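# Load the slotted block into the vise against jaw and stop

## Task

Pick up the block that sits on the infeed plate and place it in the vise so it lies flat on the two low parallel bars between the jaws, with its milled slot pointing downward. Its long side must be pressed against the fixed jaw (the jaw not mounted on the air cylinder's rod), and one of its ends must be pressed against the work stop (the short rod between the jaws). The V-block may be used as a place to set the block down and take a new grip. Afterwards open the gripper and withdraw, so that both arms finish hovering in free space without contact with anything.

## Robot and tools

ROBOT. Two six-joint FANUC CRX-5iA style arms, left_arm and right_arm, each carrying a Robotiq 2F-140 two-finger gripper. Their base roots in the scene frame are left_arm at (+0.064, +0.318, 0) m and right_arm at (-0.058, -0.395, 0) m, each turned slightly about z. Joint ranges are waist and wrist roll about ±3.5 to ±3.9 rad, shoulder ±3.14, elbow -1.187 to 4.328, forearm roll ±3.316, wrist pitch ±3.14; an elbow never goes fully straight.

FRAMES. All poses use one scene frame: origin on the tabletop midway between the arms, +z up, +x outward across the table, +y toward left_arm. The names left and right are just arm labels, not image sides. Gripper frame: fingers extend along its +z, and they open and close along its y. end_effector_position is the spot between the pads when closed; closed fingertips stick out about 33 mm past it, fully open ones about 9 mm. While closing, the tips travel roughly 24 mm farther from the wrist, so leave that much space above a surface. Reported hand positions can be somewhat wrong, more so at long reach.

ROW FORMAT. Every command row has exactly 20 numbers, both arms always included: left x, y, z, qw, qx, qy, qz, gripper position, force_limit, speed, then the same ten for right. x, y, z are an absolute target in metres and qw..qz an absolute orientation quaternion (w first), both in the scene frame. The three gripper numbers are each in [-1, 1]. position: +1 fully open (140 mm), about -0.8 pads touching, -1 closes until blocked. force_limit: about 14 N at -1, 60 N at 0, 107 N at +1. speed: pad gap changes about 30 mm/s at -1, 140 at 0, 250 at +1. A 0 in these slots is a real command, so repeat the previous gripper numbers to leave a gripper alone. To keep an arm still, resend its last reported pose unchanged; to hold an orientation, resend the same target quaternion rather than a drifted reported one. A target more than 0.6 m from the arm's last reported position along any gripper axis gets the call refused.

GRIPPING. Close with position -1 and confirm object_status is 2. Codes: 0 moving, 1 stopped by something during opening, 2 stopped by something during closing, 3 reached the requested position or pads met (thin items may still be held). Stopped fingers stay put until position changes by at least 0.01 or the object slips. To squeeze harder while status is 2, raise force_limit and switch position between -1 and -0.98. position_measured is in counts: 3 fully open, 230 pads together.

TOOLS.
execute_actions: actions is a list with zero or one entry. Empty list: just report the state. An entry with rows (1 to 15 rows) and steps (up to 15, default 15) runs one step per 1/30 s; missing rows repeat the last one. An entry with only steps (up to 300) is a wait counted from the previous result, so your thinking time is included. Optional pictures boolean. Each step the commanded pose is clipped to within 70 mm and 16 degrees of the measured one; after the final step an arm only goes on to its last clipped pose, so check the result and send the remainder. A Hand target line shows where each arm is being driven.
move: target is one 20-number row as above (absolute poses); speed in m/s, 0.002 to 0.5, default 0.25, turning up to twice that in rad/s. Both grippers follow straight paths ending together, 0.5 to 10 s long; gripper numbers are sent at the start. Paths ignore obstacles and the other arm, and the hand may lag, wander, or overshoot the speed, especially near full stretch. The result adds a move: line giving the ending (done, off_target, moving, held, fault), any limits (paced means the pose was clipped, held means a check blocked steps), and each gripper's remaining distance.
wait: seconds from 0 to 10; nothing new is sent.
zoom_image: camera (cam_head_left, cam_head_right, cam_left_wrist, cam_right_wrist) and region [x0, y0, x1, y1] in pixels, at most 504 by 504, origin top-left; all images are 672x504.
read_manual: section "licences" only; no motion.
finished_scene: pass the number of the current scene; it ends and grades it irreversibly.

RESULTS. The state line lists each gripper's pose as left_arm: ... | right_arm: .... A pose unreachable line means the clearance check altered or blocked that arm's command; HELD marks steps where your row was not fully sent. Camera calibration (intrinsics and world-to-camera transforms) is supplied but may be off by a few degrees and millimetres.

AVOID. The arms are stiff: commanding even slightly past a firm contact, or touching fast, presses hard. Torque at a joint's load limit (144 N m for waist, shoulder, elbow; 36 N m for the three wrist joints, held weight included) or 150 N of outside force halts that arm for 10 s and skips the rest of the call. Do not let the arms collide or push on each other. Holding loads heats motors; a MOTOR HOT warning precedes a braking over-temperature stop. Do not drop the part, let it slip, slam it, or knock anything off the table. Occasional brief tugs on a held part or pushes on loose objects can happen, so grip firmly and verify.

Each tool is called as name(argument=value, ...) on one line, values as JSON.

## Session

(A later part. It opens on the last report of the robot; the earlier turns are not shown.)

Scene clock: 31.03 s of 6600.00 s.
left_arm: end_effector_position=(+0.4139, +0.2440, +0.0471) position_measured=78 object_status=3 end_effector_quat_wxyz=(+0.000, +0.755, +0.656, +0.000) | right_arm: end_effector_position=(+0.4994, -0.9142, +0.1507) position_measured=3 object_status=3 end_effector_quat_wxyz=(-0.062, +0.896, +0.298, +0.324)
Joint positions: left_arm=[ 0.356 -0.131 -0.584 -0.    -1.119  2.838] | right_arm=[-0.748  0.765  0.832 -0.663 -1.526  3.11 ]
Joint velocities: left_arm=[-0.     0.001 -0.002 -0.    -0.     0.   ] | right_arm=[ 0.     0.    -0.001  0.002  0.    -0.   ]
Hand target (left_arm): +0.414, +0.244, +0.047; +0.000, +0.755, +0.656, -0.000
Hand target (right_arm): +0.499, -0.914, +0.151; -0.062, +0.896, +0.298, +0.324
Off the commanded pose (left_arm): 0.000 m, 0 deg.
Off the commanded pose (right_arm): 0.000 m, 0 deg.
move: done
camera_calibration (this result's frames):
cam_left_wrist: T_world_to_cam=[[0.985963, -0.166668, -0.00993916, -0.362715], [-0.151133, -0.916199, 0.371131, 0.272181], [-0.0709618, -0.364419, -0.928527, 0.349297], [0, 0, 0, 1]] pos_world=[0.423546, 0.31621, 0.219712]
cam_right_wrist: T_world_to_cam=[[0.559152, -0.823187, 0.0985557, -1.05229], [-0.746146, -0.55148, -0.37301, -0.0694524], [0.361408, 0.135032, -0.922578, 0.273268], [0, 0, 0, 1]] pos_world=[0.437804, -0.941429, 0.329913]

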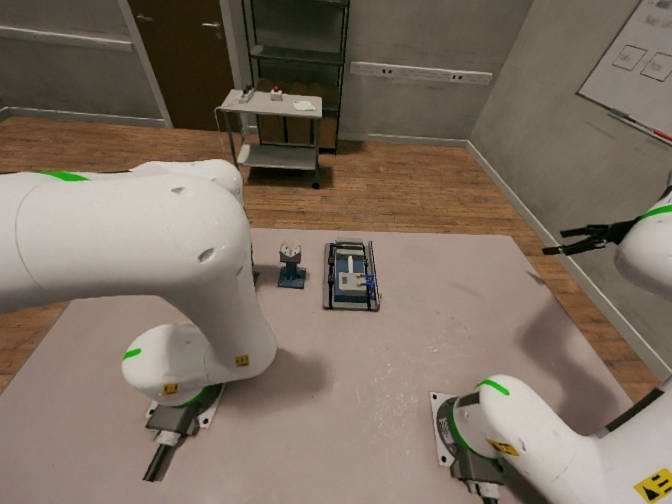

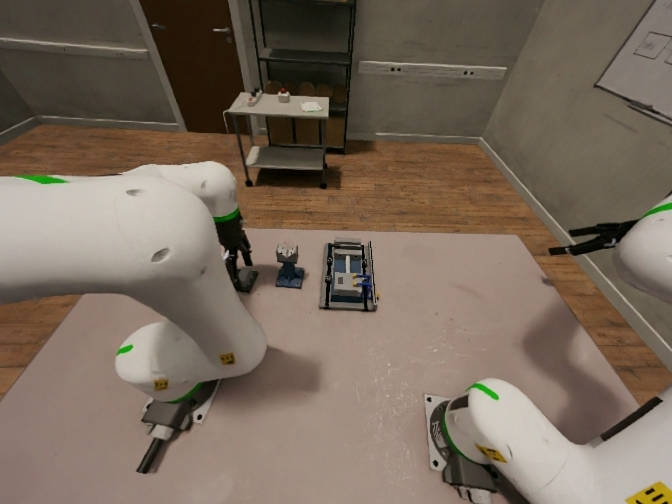

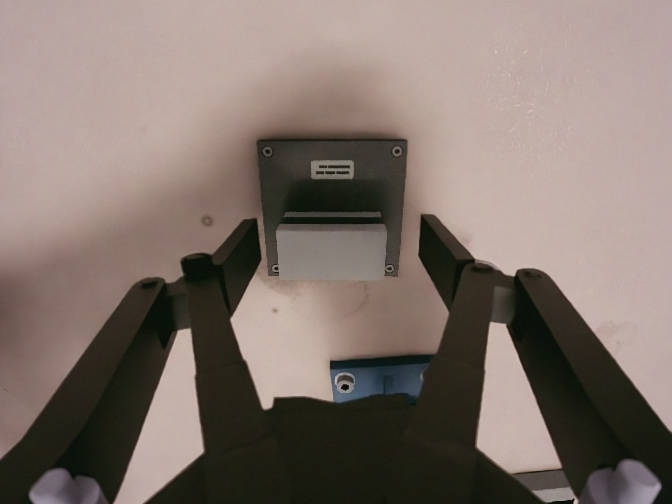

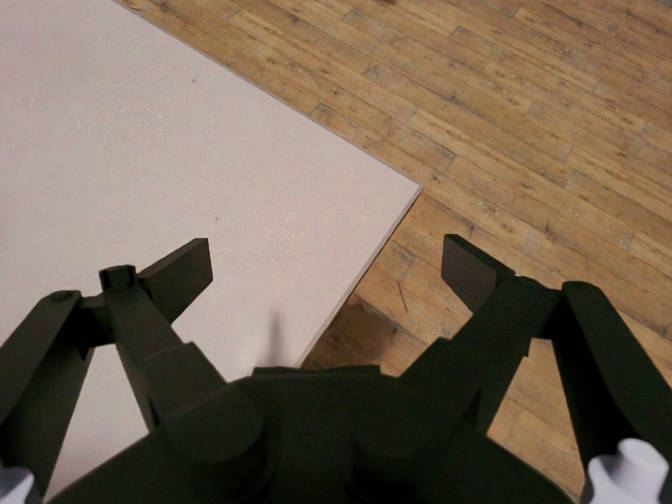

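move(target=[0.410,0.244,0.047,0,0.755,0.656,0,-1,0,-0.5,0.4994,-0.9142,0.1507,-0.062,0.896,0.298,0.324,1,0,0])

move(target=[0.43,0.32,0.15,0,1,0,0,-1,0,-0.5,0.4994,-0.9142,0.1507,-0.062,0.896,0.298,0.324,1,0,0], speed=0.4)

move(target=[0.45,0.40,0.07,0,0.707,-0.707,0,-1,0,-0.5,0.4994,-0.9142,0.1507,-0.062,0.896,0.298,0.324,1,0,0], speed=0.4)

move(target=[0.45,0.40,0.041,0,0.707,-0.707,0,-1,0,-0.5,0.4994,-0.9142,0.1507,-0.062,0.896,0.298,0.324,1,0,0], speed=0.03)

Scene clock: 46.80 s of 6600.00 s.
left_arm: end_effector_position=(+0.4101, +0.2440, +0.0471) position_measured=143 object_status=2 end_effector_quat_wxyz=(+0.000, +0.755, +0.656, +0.000) | right_arm: end_effector_position=(+0.4994, -0.9142, +0.1507) position_measured=3 object_status=3 end_effector_quat_wxyz=(-0.062, +0.896, +0.298, +0.324)
Joint positions: left_arm=[ 0.358 -0.142 -0.593  0.    -1.12   2.836] | right_arm=[-0.748  0.765  0.832 -0.663 -1.526  3.11 ]
Joint velocities: left_arm=[-0.  0. -0.  0. -0.  0.] | right_arm=[-0.     0.001  0.    -0.     0.    -0.   ]
Hand target (left_arm): +0.410, +0.244, +0.047; -0.000, +0.755, +0.656, -0.000
Hand target (right_arm): +0.499, -0.914, +0.151; -0.062, +0.896, +0.298, +0.324
Off the commanded pose (left_arm): 0.000 m, 0 deg.
Off the commanded pose (right_arm): 0.000 m, 0 deg.
After step 90, 12.07 s passed at rest.
move: done
camera_calibration (this result's frames):
cam_left_wrist: T_world_to_cam=[[0.986001, -0.166451, -0.00980821, -0.359003], [-0.150977, -0.916211, 0.371164, 0.271542], [-0.070767, -0.364487, -0.928516, 0.348949], [0, 0, 0, 1]] pos_world=[0.419668, 0.316221, 0.219697]
cam_right_wrist: T_world_to_cam=[[0.559151, -0.823187, 0.0985558, -1.05229], [-0.746146, -0.55148, -0.37301, -0.0694523], [0.361408, 0.135032, -0.922578, 0.273268], [0, 0, 0, 1]] pos_world=[0.437804, -0.941429, 0.329914]

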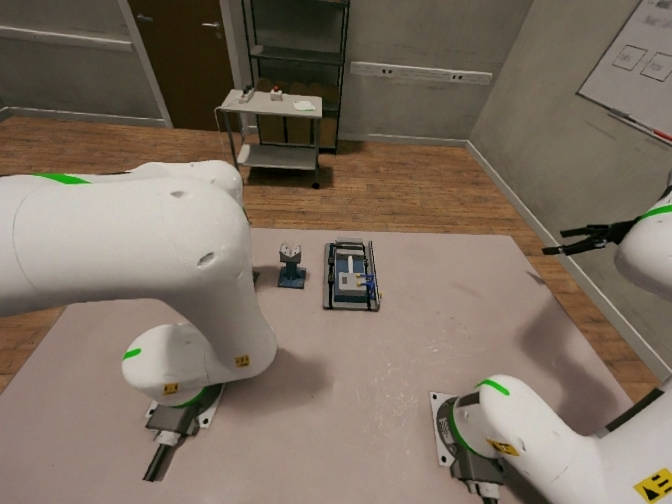

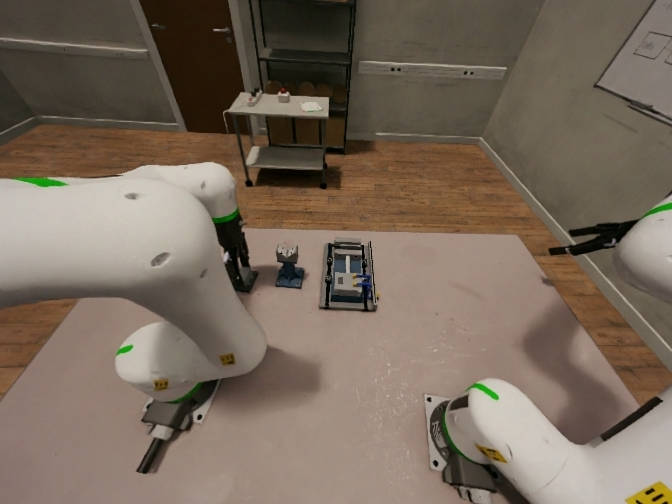

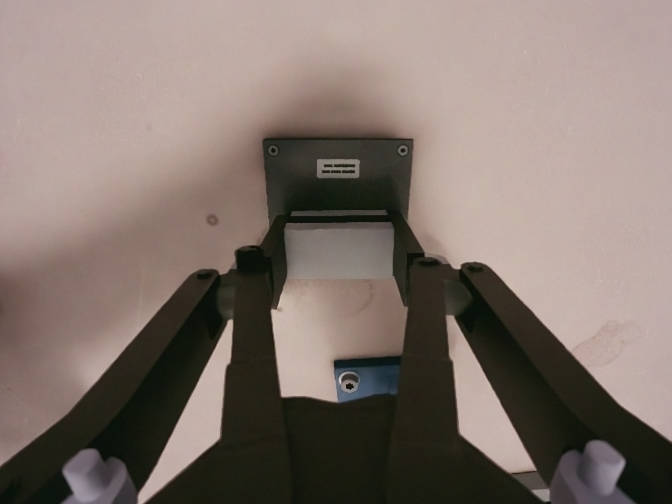

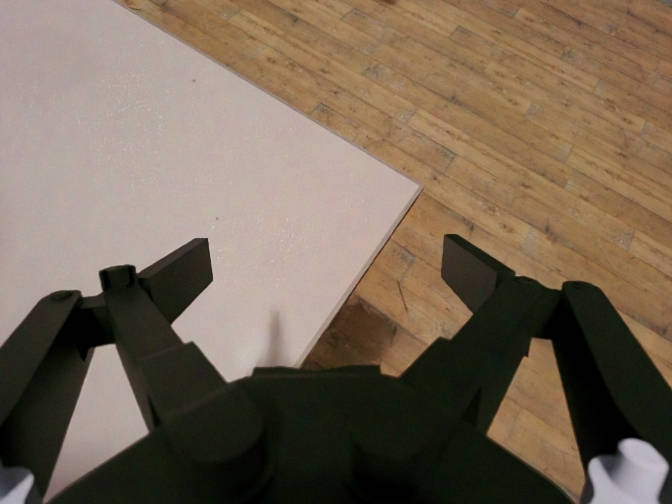

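Scene clock: 49.07 s of 6600.00 s.
left_arm: end_effector_position=(+0.4302, +0.3200, +0.1500) position_measured=143 object_status=2 end_effector_quat_wxyz=(-0.000, +1.000, +0.000, -0.000) | right_arm: end_effector_position=(+0.4994, -0.9142, +0.1507) position_measured=3 object_status=3 end_effector_quat_wxyz=(-0.062, +0.896, +0.298, +0.324)
Joint positions: left_arm=[ 0.56  -0.197 -0.385 -0.    -1.382  1.204] | right_arm=[-0.748  0.765  0.832 -0.663 -1.526  3.11 ]
Joint velocities: left_arm=[ 0.     0.    -0.001  0.    -0.002 -0.   ] | right_arm=[-0.  0.  0. -0.  0. -0.]
Hand target (left_arm): +0.430, +0.320, +0.150; -0.000, +1.000, +0.000, -0.000
Hand target (right_arm): +0.499, -0.914, +0.151; -0.062, +0.896, +0.298, +0.324
Off the commanded pose (left_arm): 0.000 m, 0 deg.
Off the commanded pose (right_arm): 0.000 m, 0 deg.
move: done
camera_calibration (this result's frames):
cam_left_wrist: T_world_to_cam=[[-0.0268364, -0.999587, -0.010297, 0.337191], [-0.928248, 0.0210957, 0.371363, 0.34043], [-0.370992, 0.0195242, -0.928431, 0.479867], [0, 0, 0, 1]] pos_world=[0.503079, 0.320501, 0.322572]
cam_right_wrist: T_world_to_cam=[[0.559151, -0.823187, 0.0985556, -1.05229], [-0.746146, -0.55148, -0.37301, -0.069452], [0.361408, 0.135032, -0.922578, 0.273268], [0, 0, 0, 1]] pos_world=[0.437804, -0.941429, 0.329913]

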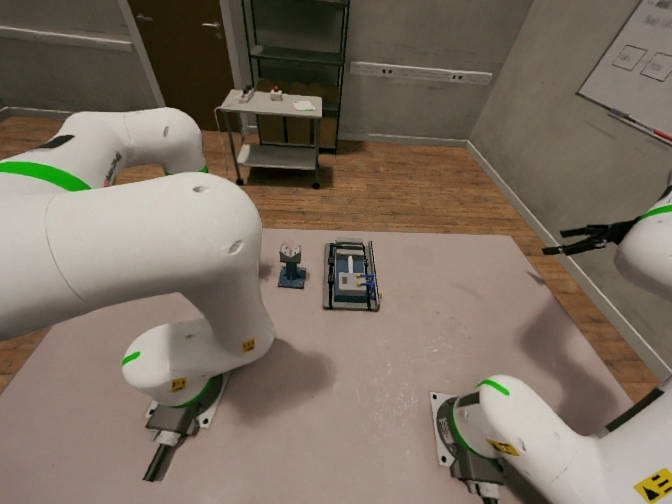

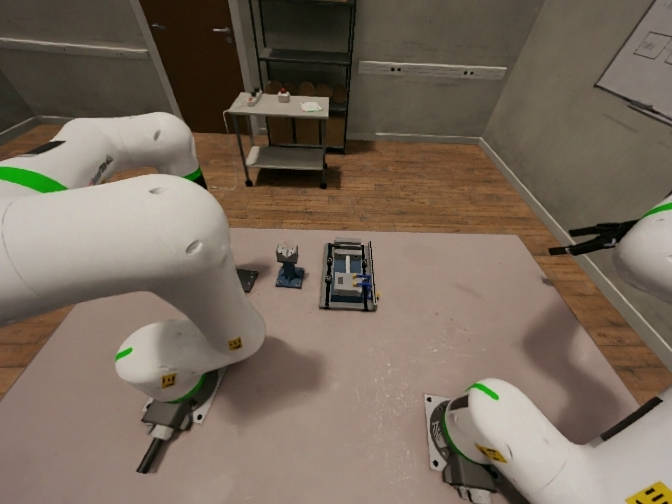

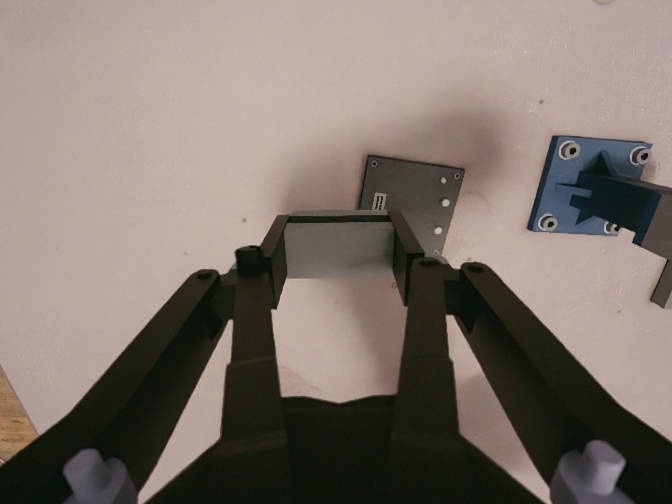

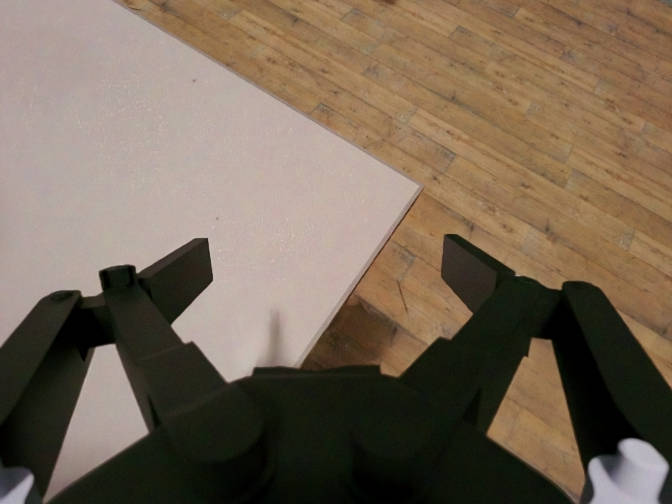

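Scene clock: 51.50 s of 6600.00 s.
left_arm: end_effector_position=(+0.4498, +0.3998, +0.0701) position_measured=143 object_status=2 end_effector_quat_wxyz=(+0.000, +0.707, -0.707, -0.000) | right_arm: end_effector_position=(+0.4994, -0.9142, +0.1507) position_measured=3 object_status=3 end_effector_quat_wxyz=(-0.062, +0.896, +0.298, +0.324)
Joint positions: left_arm=[ 0.737 -0.058 -0.458 -0.    -1.171 -0.545] | right_arm=[-0.748  0.765  0.832 -0.663 -1.526  3.11 ]
Joint velocities: left_arm=[ 0.    -0.002 -0.001  0.001 -0.002 -0.001] | right_arm=[-0.    -0.001  0.001 -0.     0.    -0.   ]
Hand target (left_arm): +0.450, +0.400, +0.070; +0.000, +0.707, -0.707, -0.000
Hand target (right_arm): +0.499, -0.914, +0.151; -0.062, +0.896, +0.298, +0.324
Off the commanded pose (left_arm): 0.000 m, 0 deg.
Off the commanded pose (right_arm): 0.000 m, 0 deg.
move: done
camera_calibration (this result's frames):
cam_left_wrist: T_world_to_cam=[[-0.999578, 0.0274397, -0.00951867, 0.443568], [0.0219506, 0.928343, 0.371077, -0.403442], [0.0190188, 0.370711, -0.928553, 0.0956189], [0, 0, 0, 1]] pos_world=[0.450418, 0.326914, 0.242717]
cam_right_wrist: T_world_to_cam=[[0.559151, -0.823187, 0.0985556, -1.05229], [-0.746146, -0.55148, -0.37301, -0.0694524], [0.361408, 0.135032, -0.922578, 0.273268], [0, 0, 0, 1]] pos_world=[0.437804, -0.941429, 0.329913]

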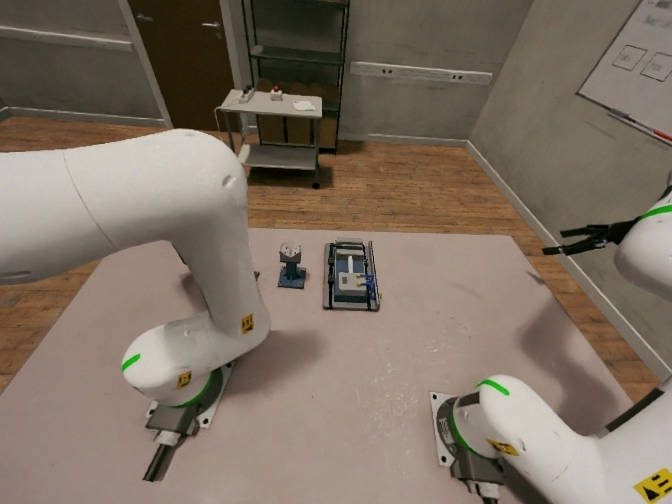

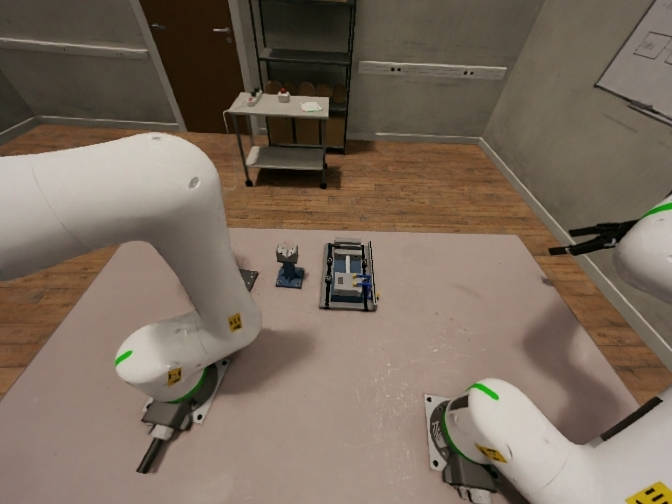

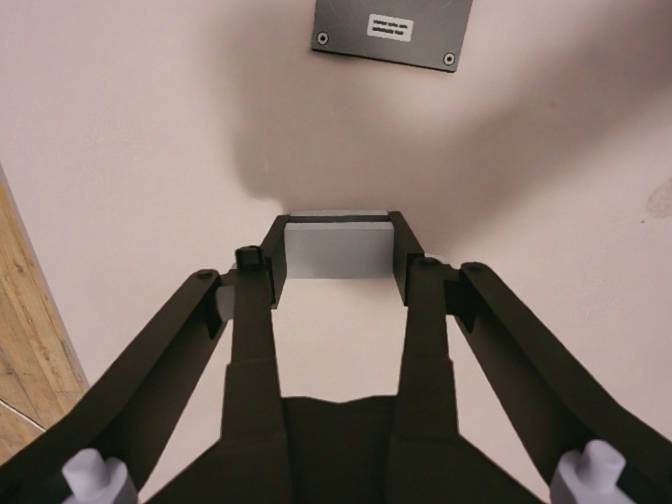

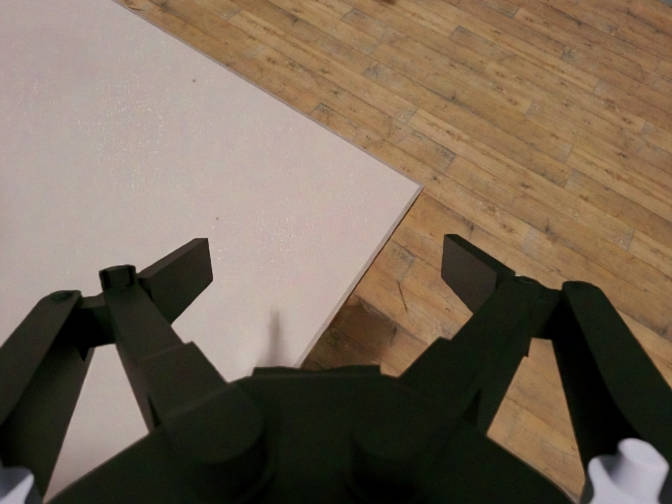

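Scene clock: 52.73 s of 6600.00 s.
left_arm: end_effector_position=(+0.4500, +0.4000, +0.0411) position_measured=143 object_status=2 end_effector_quat_wxyz=(-0.000, +0.707, -0.707, +0.000) | right_arm: end_effector_position=(+0.4994, -0.9142, +0.1507) position_measured=3 object_status=3 end_effector_quat_wxyz=(-0.062, +0.896, +0.298, +0.324)
Joint positions: left_arm=[ 0.737 -0.024 -0.5    0.    -1.094 -0.545] | right_arm=[-0.748  0.765  0.832 -0.663 -1.526  3.11 ]
Joint velocities: left_arm=[ 0.     0.001 -0.     0.     0.     0.   ] | right_arm=[ 0.     0.     0.002  0.    -0.    -0.   ]
Hand target (left_arm): +0.450, +0.400, +0.041; +0.000, +0.707, -0.707, +0.000
Hand target (right_arm): +0.499, -0.914, +0.151; -0.062, +0.896, +0.298, +0.324
Off the commanded pose (left_arm): 0.000 m, 0 deg.
Off the commanded pose (right_arm): 0.000 m, 0 deg.
move: done
camera_calibration (this result's frames):
cam_left_wrist: T_world_to_cam=[[-0.999578, 0.0272672, -0.0100004, 0.443536], [0.0216108, 0.928333, 0.371122, -0.392706], [0.0194031, 0.370749, -0.92853, 0.0684133], [0, 0, 0, 1]] pos_world=[0.450508, 0.327103, 0.213701]
cam_right_wrist: T_world_to_cam=[[0.559151, -0.823187, 0.0985555, -1.05229], [-0.746146, -0.55148, -0.37301, -0.0694521], [0.361408, 0.135032, -0.922578, 0.273268], [0, 0, 0, 1]] pos_world=[0.437804, -0.941429, 0.329913]

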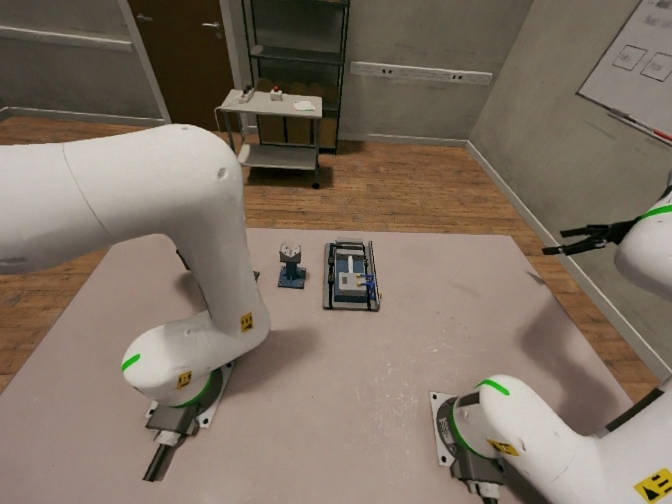

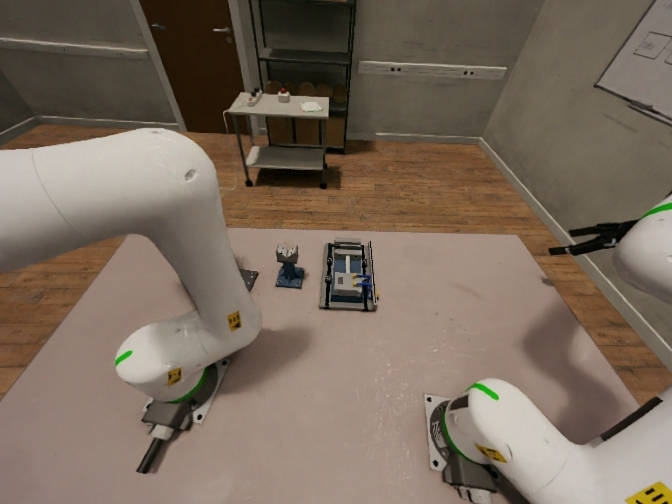

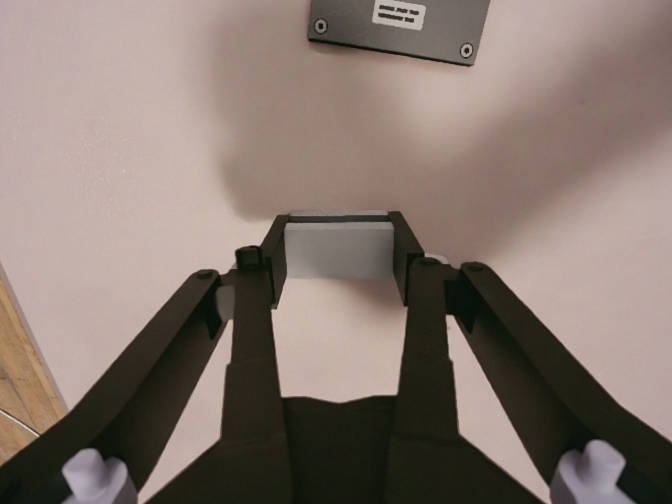

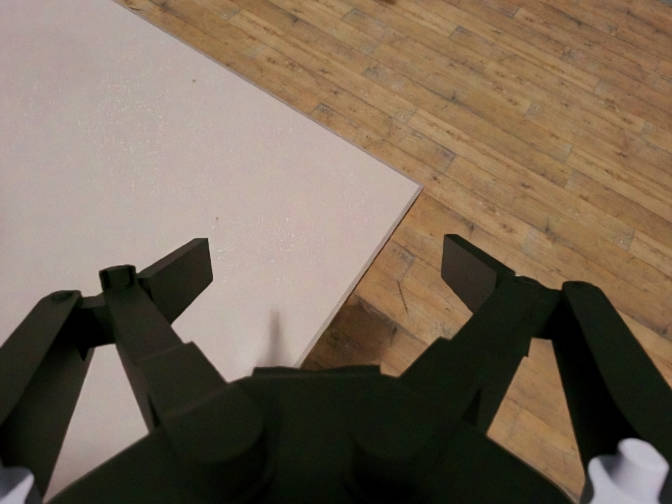

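move(target=[0.45,0.40,0.0395,0,0.707,-0.707,0,0.3,0,-0.5,0.4994,-0.9142,0.1507,-0.062,0.896,0.298,0.324,1,0,0], speed=0.01)

move(target=[0.45,0.412,0.035,0.271,0.653,-0.653,0.271,0.3,0,-0.5,0.4994,-0.9142,0.1507,-0.062,0.896,0.298,0.324,1,0,0], speed=0.15)

move(target=[0.45,0.412,0.035,0.271,0.653,-0.653,0.271,-1,0,-0.5,0.4994,-0.9142,0.1507,-0.062,0.896,0.298,0.324,1,0,0])

Scene clock: 59.83 s of 6600.00 s.
left_arm: end_effector_position=(+0.4500, +0.4000, +0.0395) position_measured=91 object_status=3 end_effector_quat_wxyz=(+0.000, +0.707, -0.707, +0.000) | right_arm: end_effector_position=(+0.4994, -0.9142, +0.1507) position_measured=3 object_status=3 end_effector_quat_wxyz=(-0.062, +0.896, +0.298, +0.324)
Joint positions: left_arm=[ 0.737 -0.022 -0.502  0.    -1.09  -0.545] | right_arm=[-0.748  0.765  0.832 -0.663 -1.526  3.11 ]
Joint velocities: left_arm=[-0.     0.     0.001  0.    -0.    -0.   ] | right_arm=[ 0.     0.     0.001 -0.001 -0.     0.   ]
Hand target (left_arm): +0.450, +0.400, +0.040; +0.000, +0.707, -0.707, +0.000
Hand target (right_arm): +0.499, -0.914, +0.151; -0.062, +0.896, +0.298, +0.324
Off the commanded pose (left_arm): 0.000 m, 0 deg.
Off the commanded pose (right_arm): 0.000 m, 0 deg.
After step 90, 3.40 s passed at rest.
move: done
camera_calibration (this result's frames):
cam_left_wrist: T_world_to_cam=[[-0.999578, 0.0272662, -0.00998892, 0.443563], [0.0216142, 0.928335, 0.371115, -0.392158], [0.019392, 0.370743, -0.928533, 0.0669698], [0, 0, 0, 1]] pos_world=[0.450554, 0.327132, 0.21215]
cam_right_wrist: T_world_to_cam=[[0.559151, -0.823187, 0.0985554, -1.05229], [-0.746146, -0.55148, -0.37301, -0.0694522], [0.361408, 0.135032, -0.922578, 0.273268], [0, 0, 0, 1]] pos_world=[0.437804, -0.941429, 0.329913]

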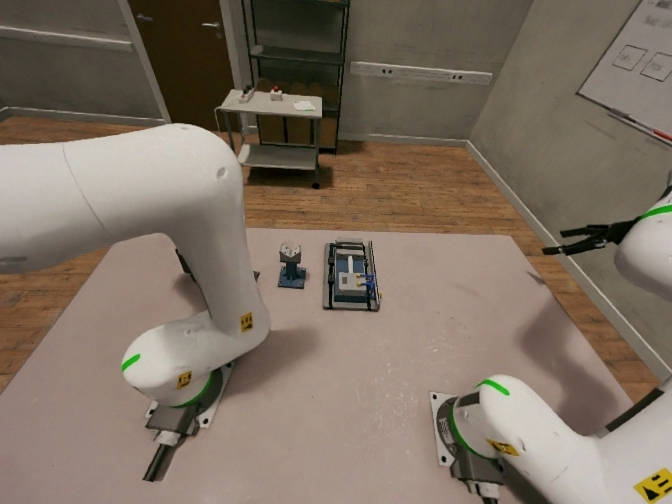

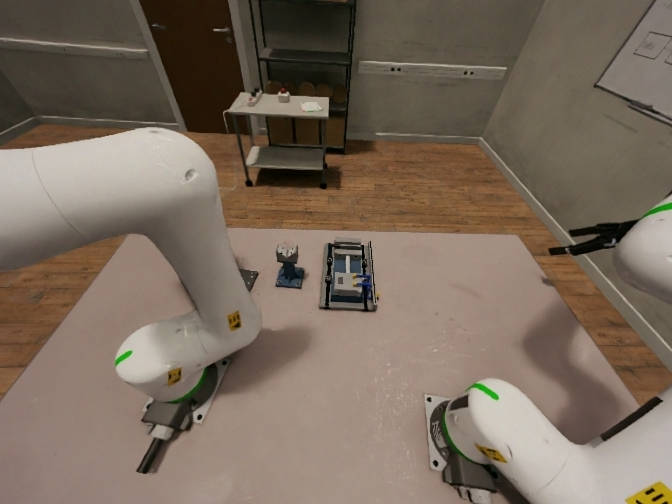

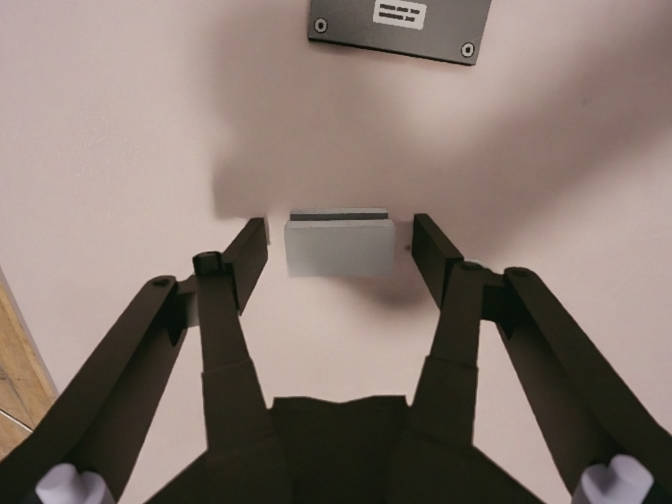

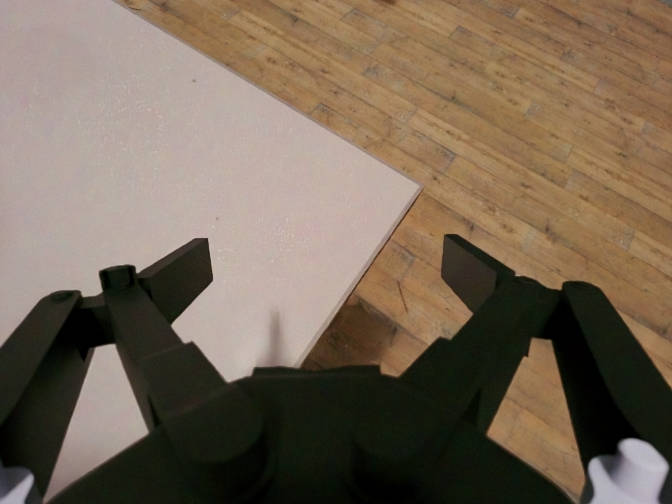

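Scene clock: 62.77 s of 6600.00 s.
left_arm: end_effector_position=(+0.4499, +0.4114, +0.0350) position_measured=91 object_status=3 end_effector_quat_wxyz=(+0.272, +0.653, -0.653, +0.270) | right_arm: end_effector_position=(+0.4994, -0.9142, +0.1507) position_measured=3 object_status=3 end_effector_quat_wxyz=(-0.062, +0.896, +0.298, +0.324)
Joint positions: left_arm=[ 1.153  0.422 -0.38   0.418 -1.468 -1.156] | right_arm=[-0.748  0.765  0.832 -0.663 -1.526  3.11 ]
Joint velocities: left_arm=[ 0.     0.     0.     0.     0.003 -0.   ] | right_arm=[-0.    -0.     0.001  0.    -0.     0.   ]
Hand target (left_arm): +0.450, +0.411, +0.035; +0.272, +0.653, -0.653, +0.270
Hand target (right_arm): +0.499, -0.914, +0.151; -0.062, +0.896, +0.298, +0.324
Off the commanded pose (left_arm): 0.001 m, 0 deg.
Off the commanded pose (right_arm): 0.000 m, 0 deg.
move: done
camera_calibration (this result's frames):
cam_left_wrist: T_world_to_cam=[[-0.999657, 0.0126122, -0.0229639, 0.44963], [0.0206632, 0.918407, -0.395098, -0.369777], [0.0161072, -0.395437, -0.918352, 0.374876], [0, 0, 0, 1]] pos_world=[0.451078, 0.482174, 0.208496]
cam_right_wrist: T_world_to_cam=[[0.559151, -0.823187, 0.0985555, -1.05229], [-0.746146, -0.55148, -0.37301, -0.0694521], [0.361408, 0.135032, -0.922578, 0.273268], [0, 0, 0, 1]] pos_world=[0.437804, -0.941429, 0.329913]

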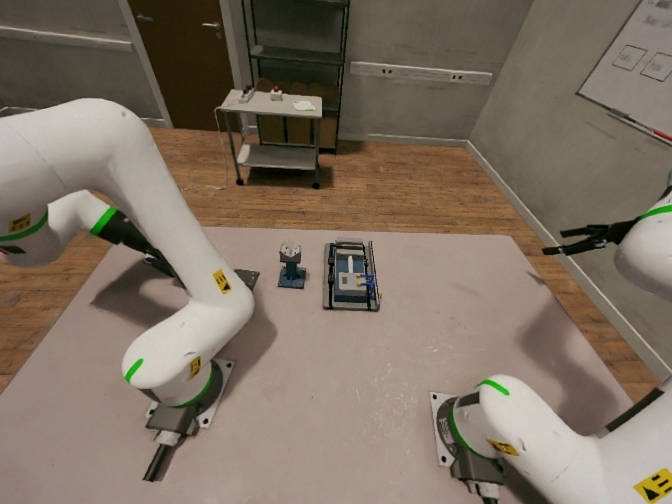

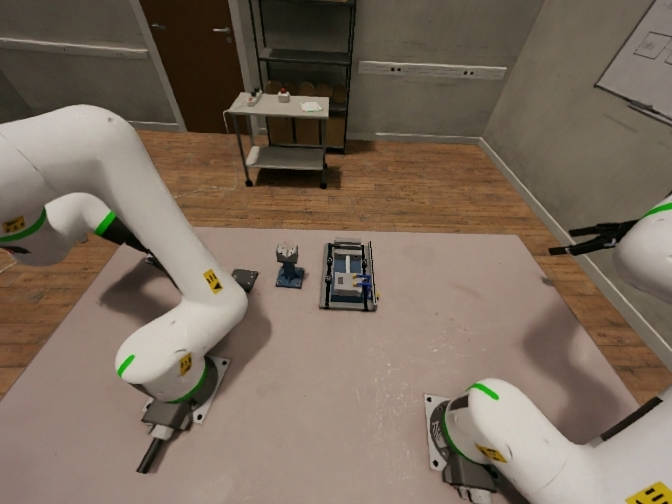

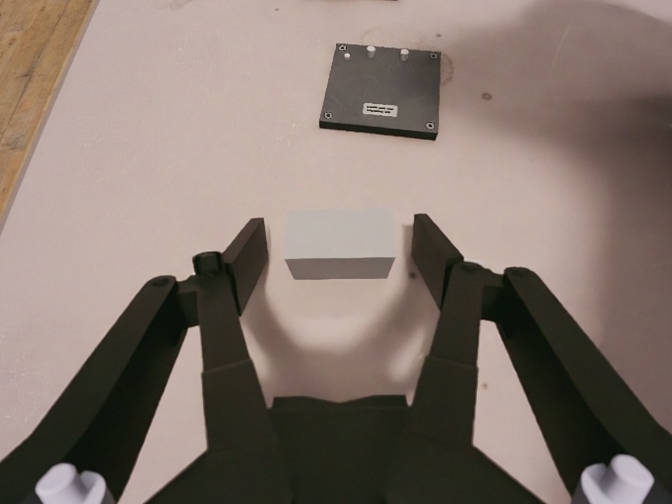

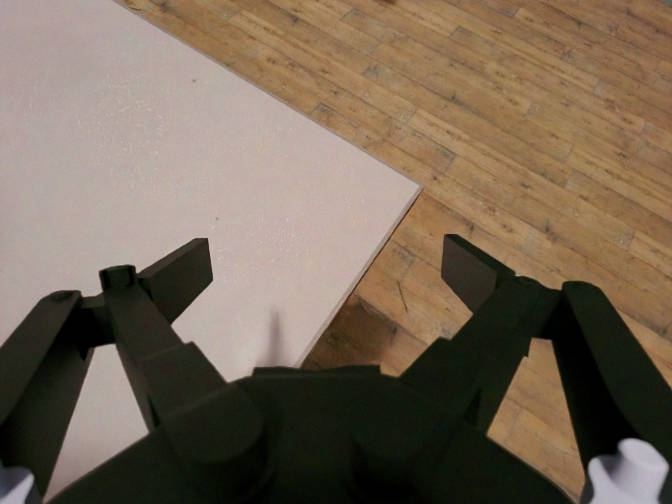

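Scene clock: 63.47 s of 6600.00 s.
left_arm: end_effector_position=(+0.4500, +0.4120, +0.0350) position_measured=143 object_status=2 end_effector_quat_wxyz=(+0.271, +0.653, -0.653, +0.271) | right_arm: end_effector_position=(+0.4994, -0.9142, +0.1507) position_measured=3 object_status=3 end_effector_quat_wxyz=(-0.062, +0.896, +0.298, +0.324)
Joint positions: left_arm=[ 1.155  0.422 -0.381  0.419 -1.467 -1.16 ] | right_arm=[-0.748  0.765  0.832 -0.663 -1.526  3.11 ]
Joint velocities: left_arm=[-0.     0.    -0.002  0.    -0.002 -0.   ] | right_arm=[-0.     0.     0.     0.    -0.001 -0.   ]
Hand target (left_arm): +0.450, +0.412, +0.035; +0.271, +0.653, -0.653, +0.271
Hand target (right_arm): +0.499, -0.914, +0.151; -0.062, +0.896, +0.298, +0.324
Off the commanded pose (left_arm): 0.000 m, 0 deg.
Off the commanded pose (right_arm): 0.000 m, 0 deg.
move: done
camera_calibration (this result's frames):
cam_left_wrist: T_world_to_cam=[[-0.999581, 0.0121312, -0.0262735, 0.449993], [0.0215337, 0.918326, -0.395238, -0.370653], [0.0193329, -0.395639, -0.918203, 0.373742], [0, 0, 0, 1]] pos_world=[0.45056, 0.482788, 0.208498]
cam_right_wrist: T_world_to_cam=[[0.559151, -0.823187, 0.0985557, -1.05229], [-0.746146, -0.55148, -0.37301, -0.0694523], [0.361408, 0.135032, -0.922578, 0.273268], [0, 0, 0, 1]] pos_world=[0.437804, -0.941429, 0.329913]

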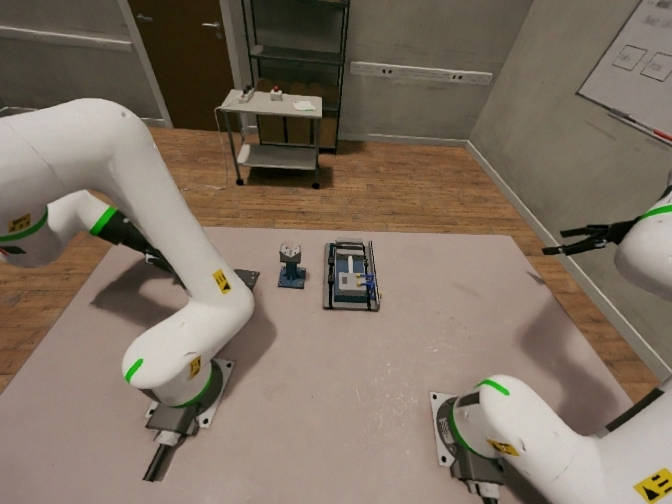

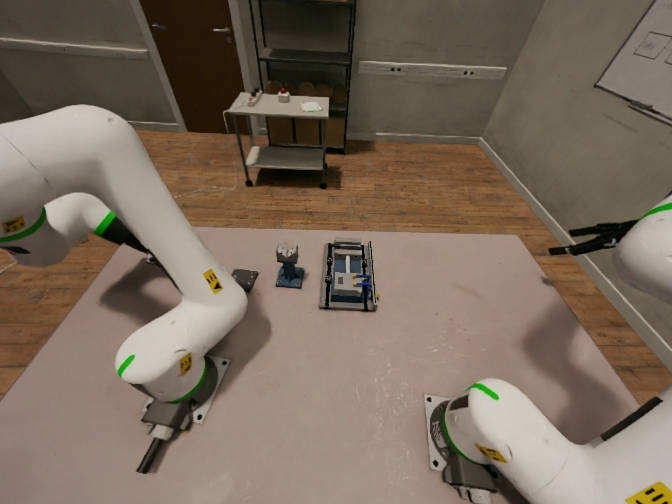

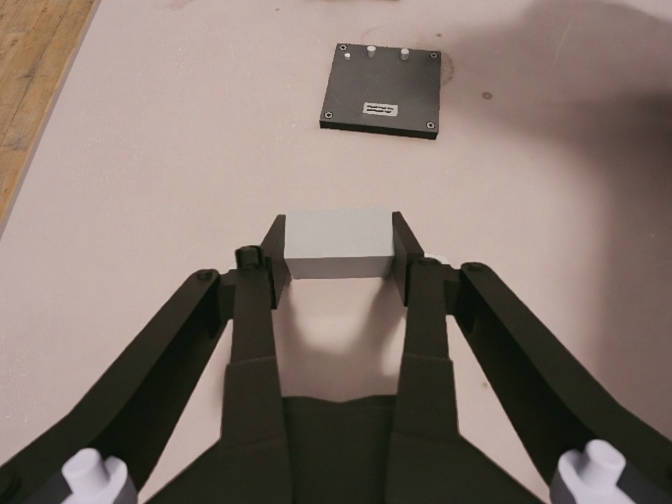

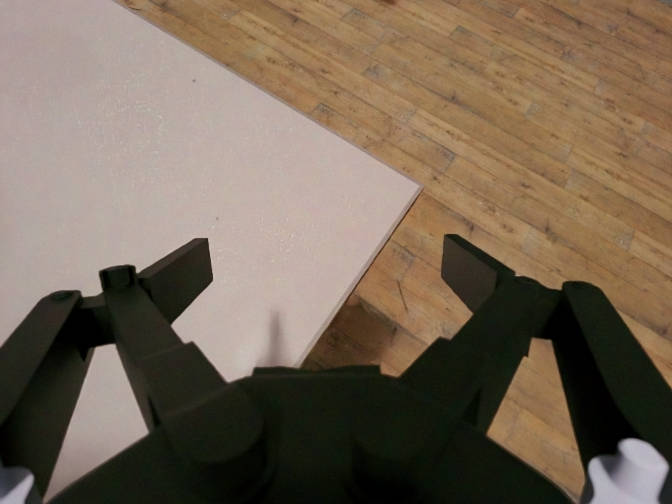

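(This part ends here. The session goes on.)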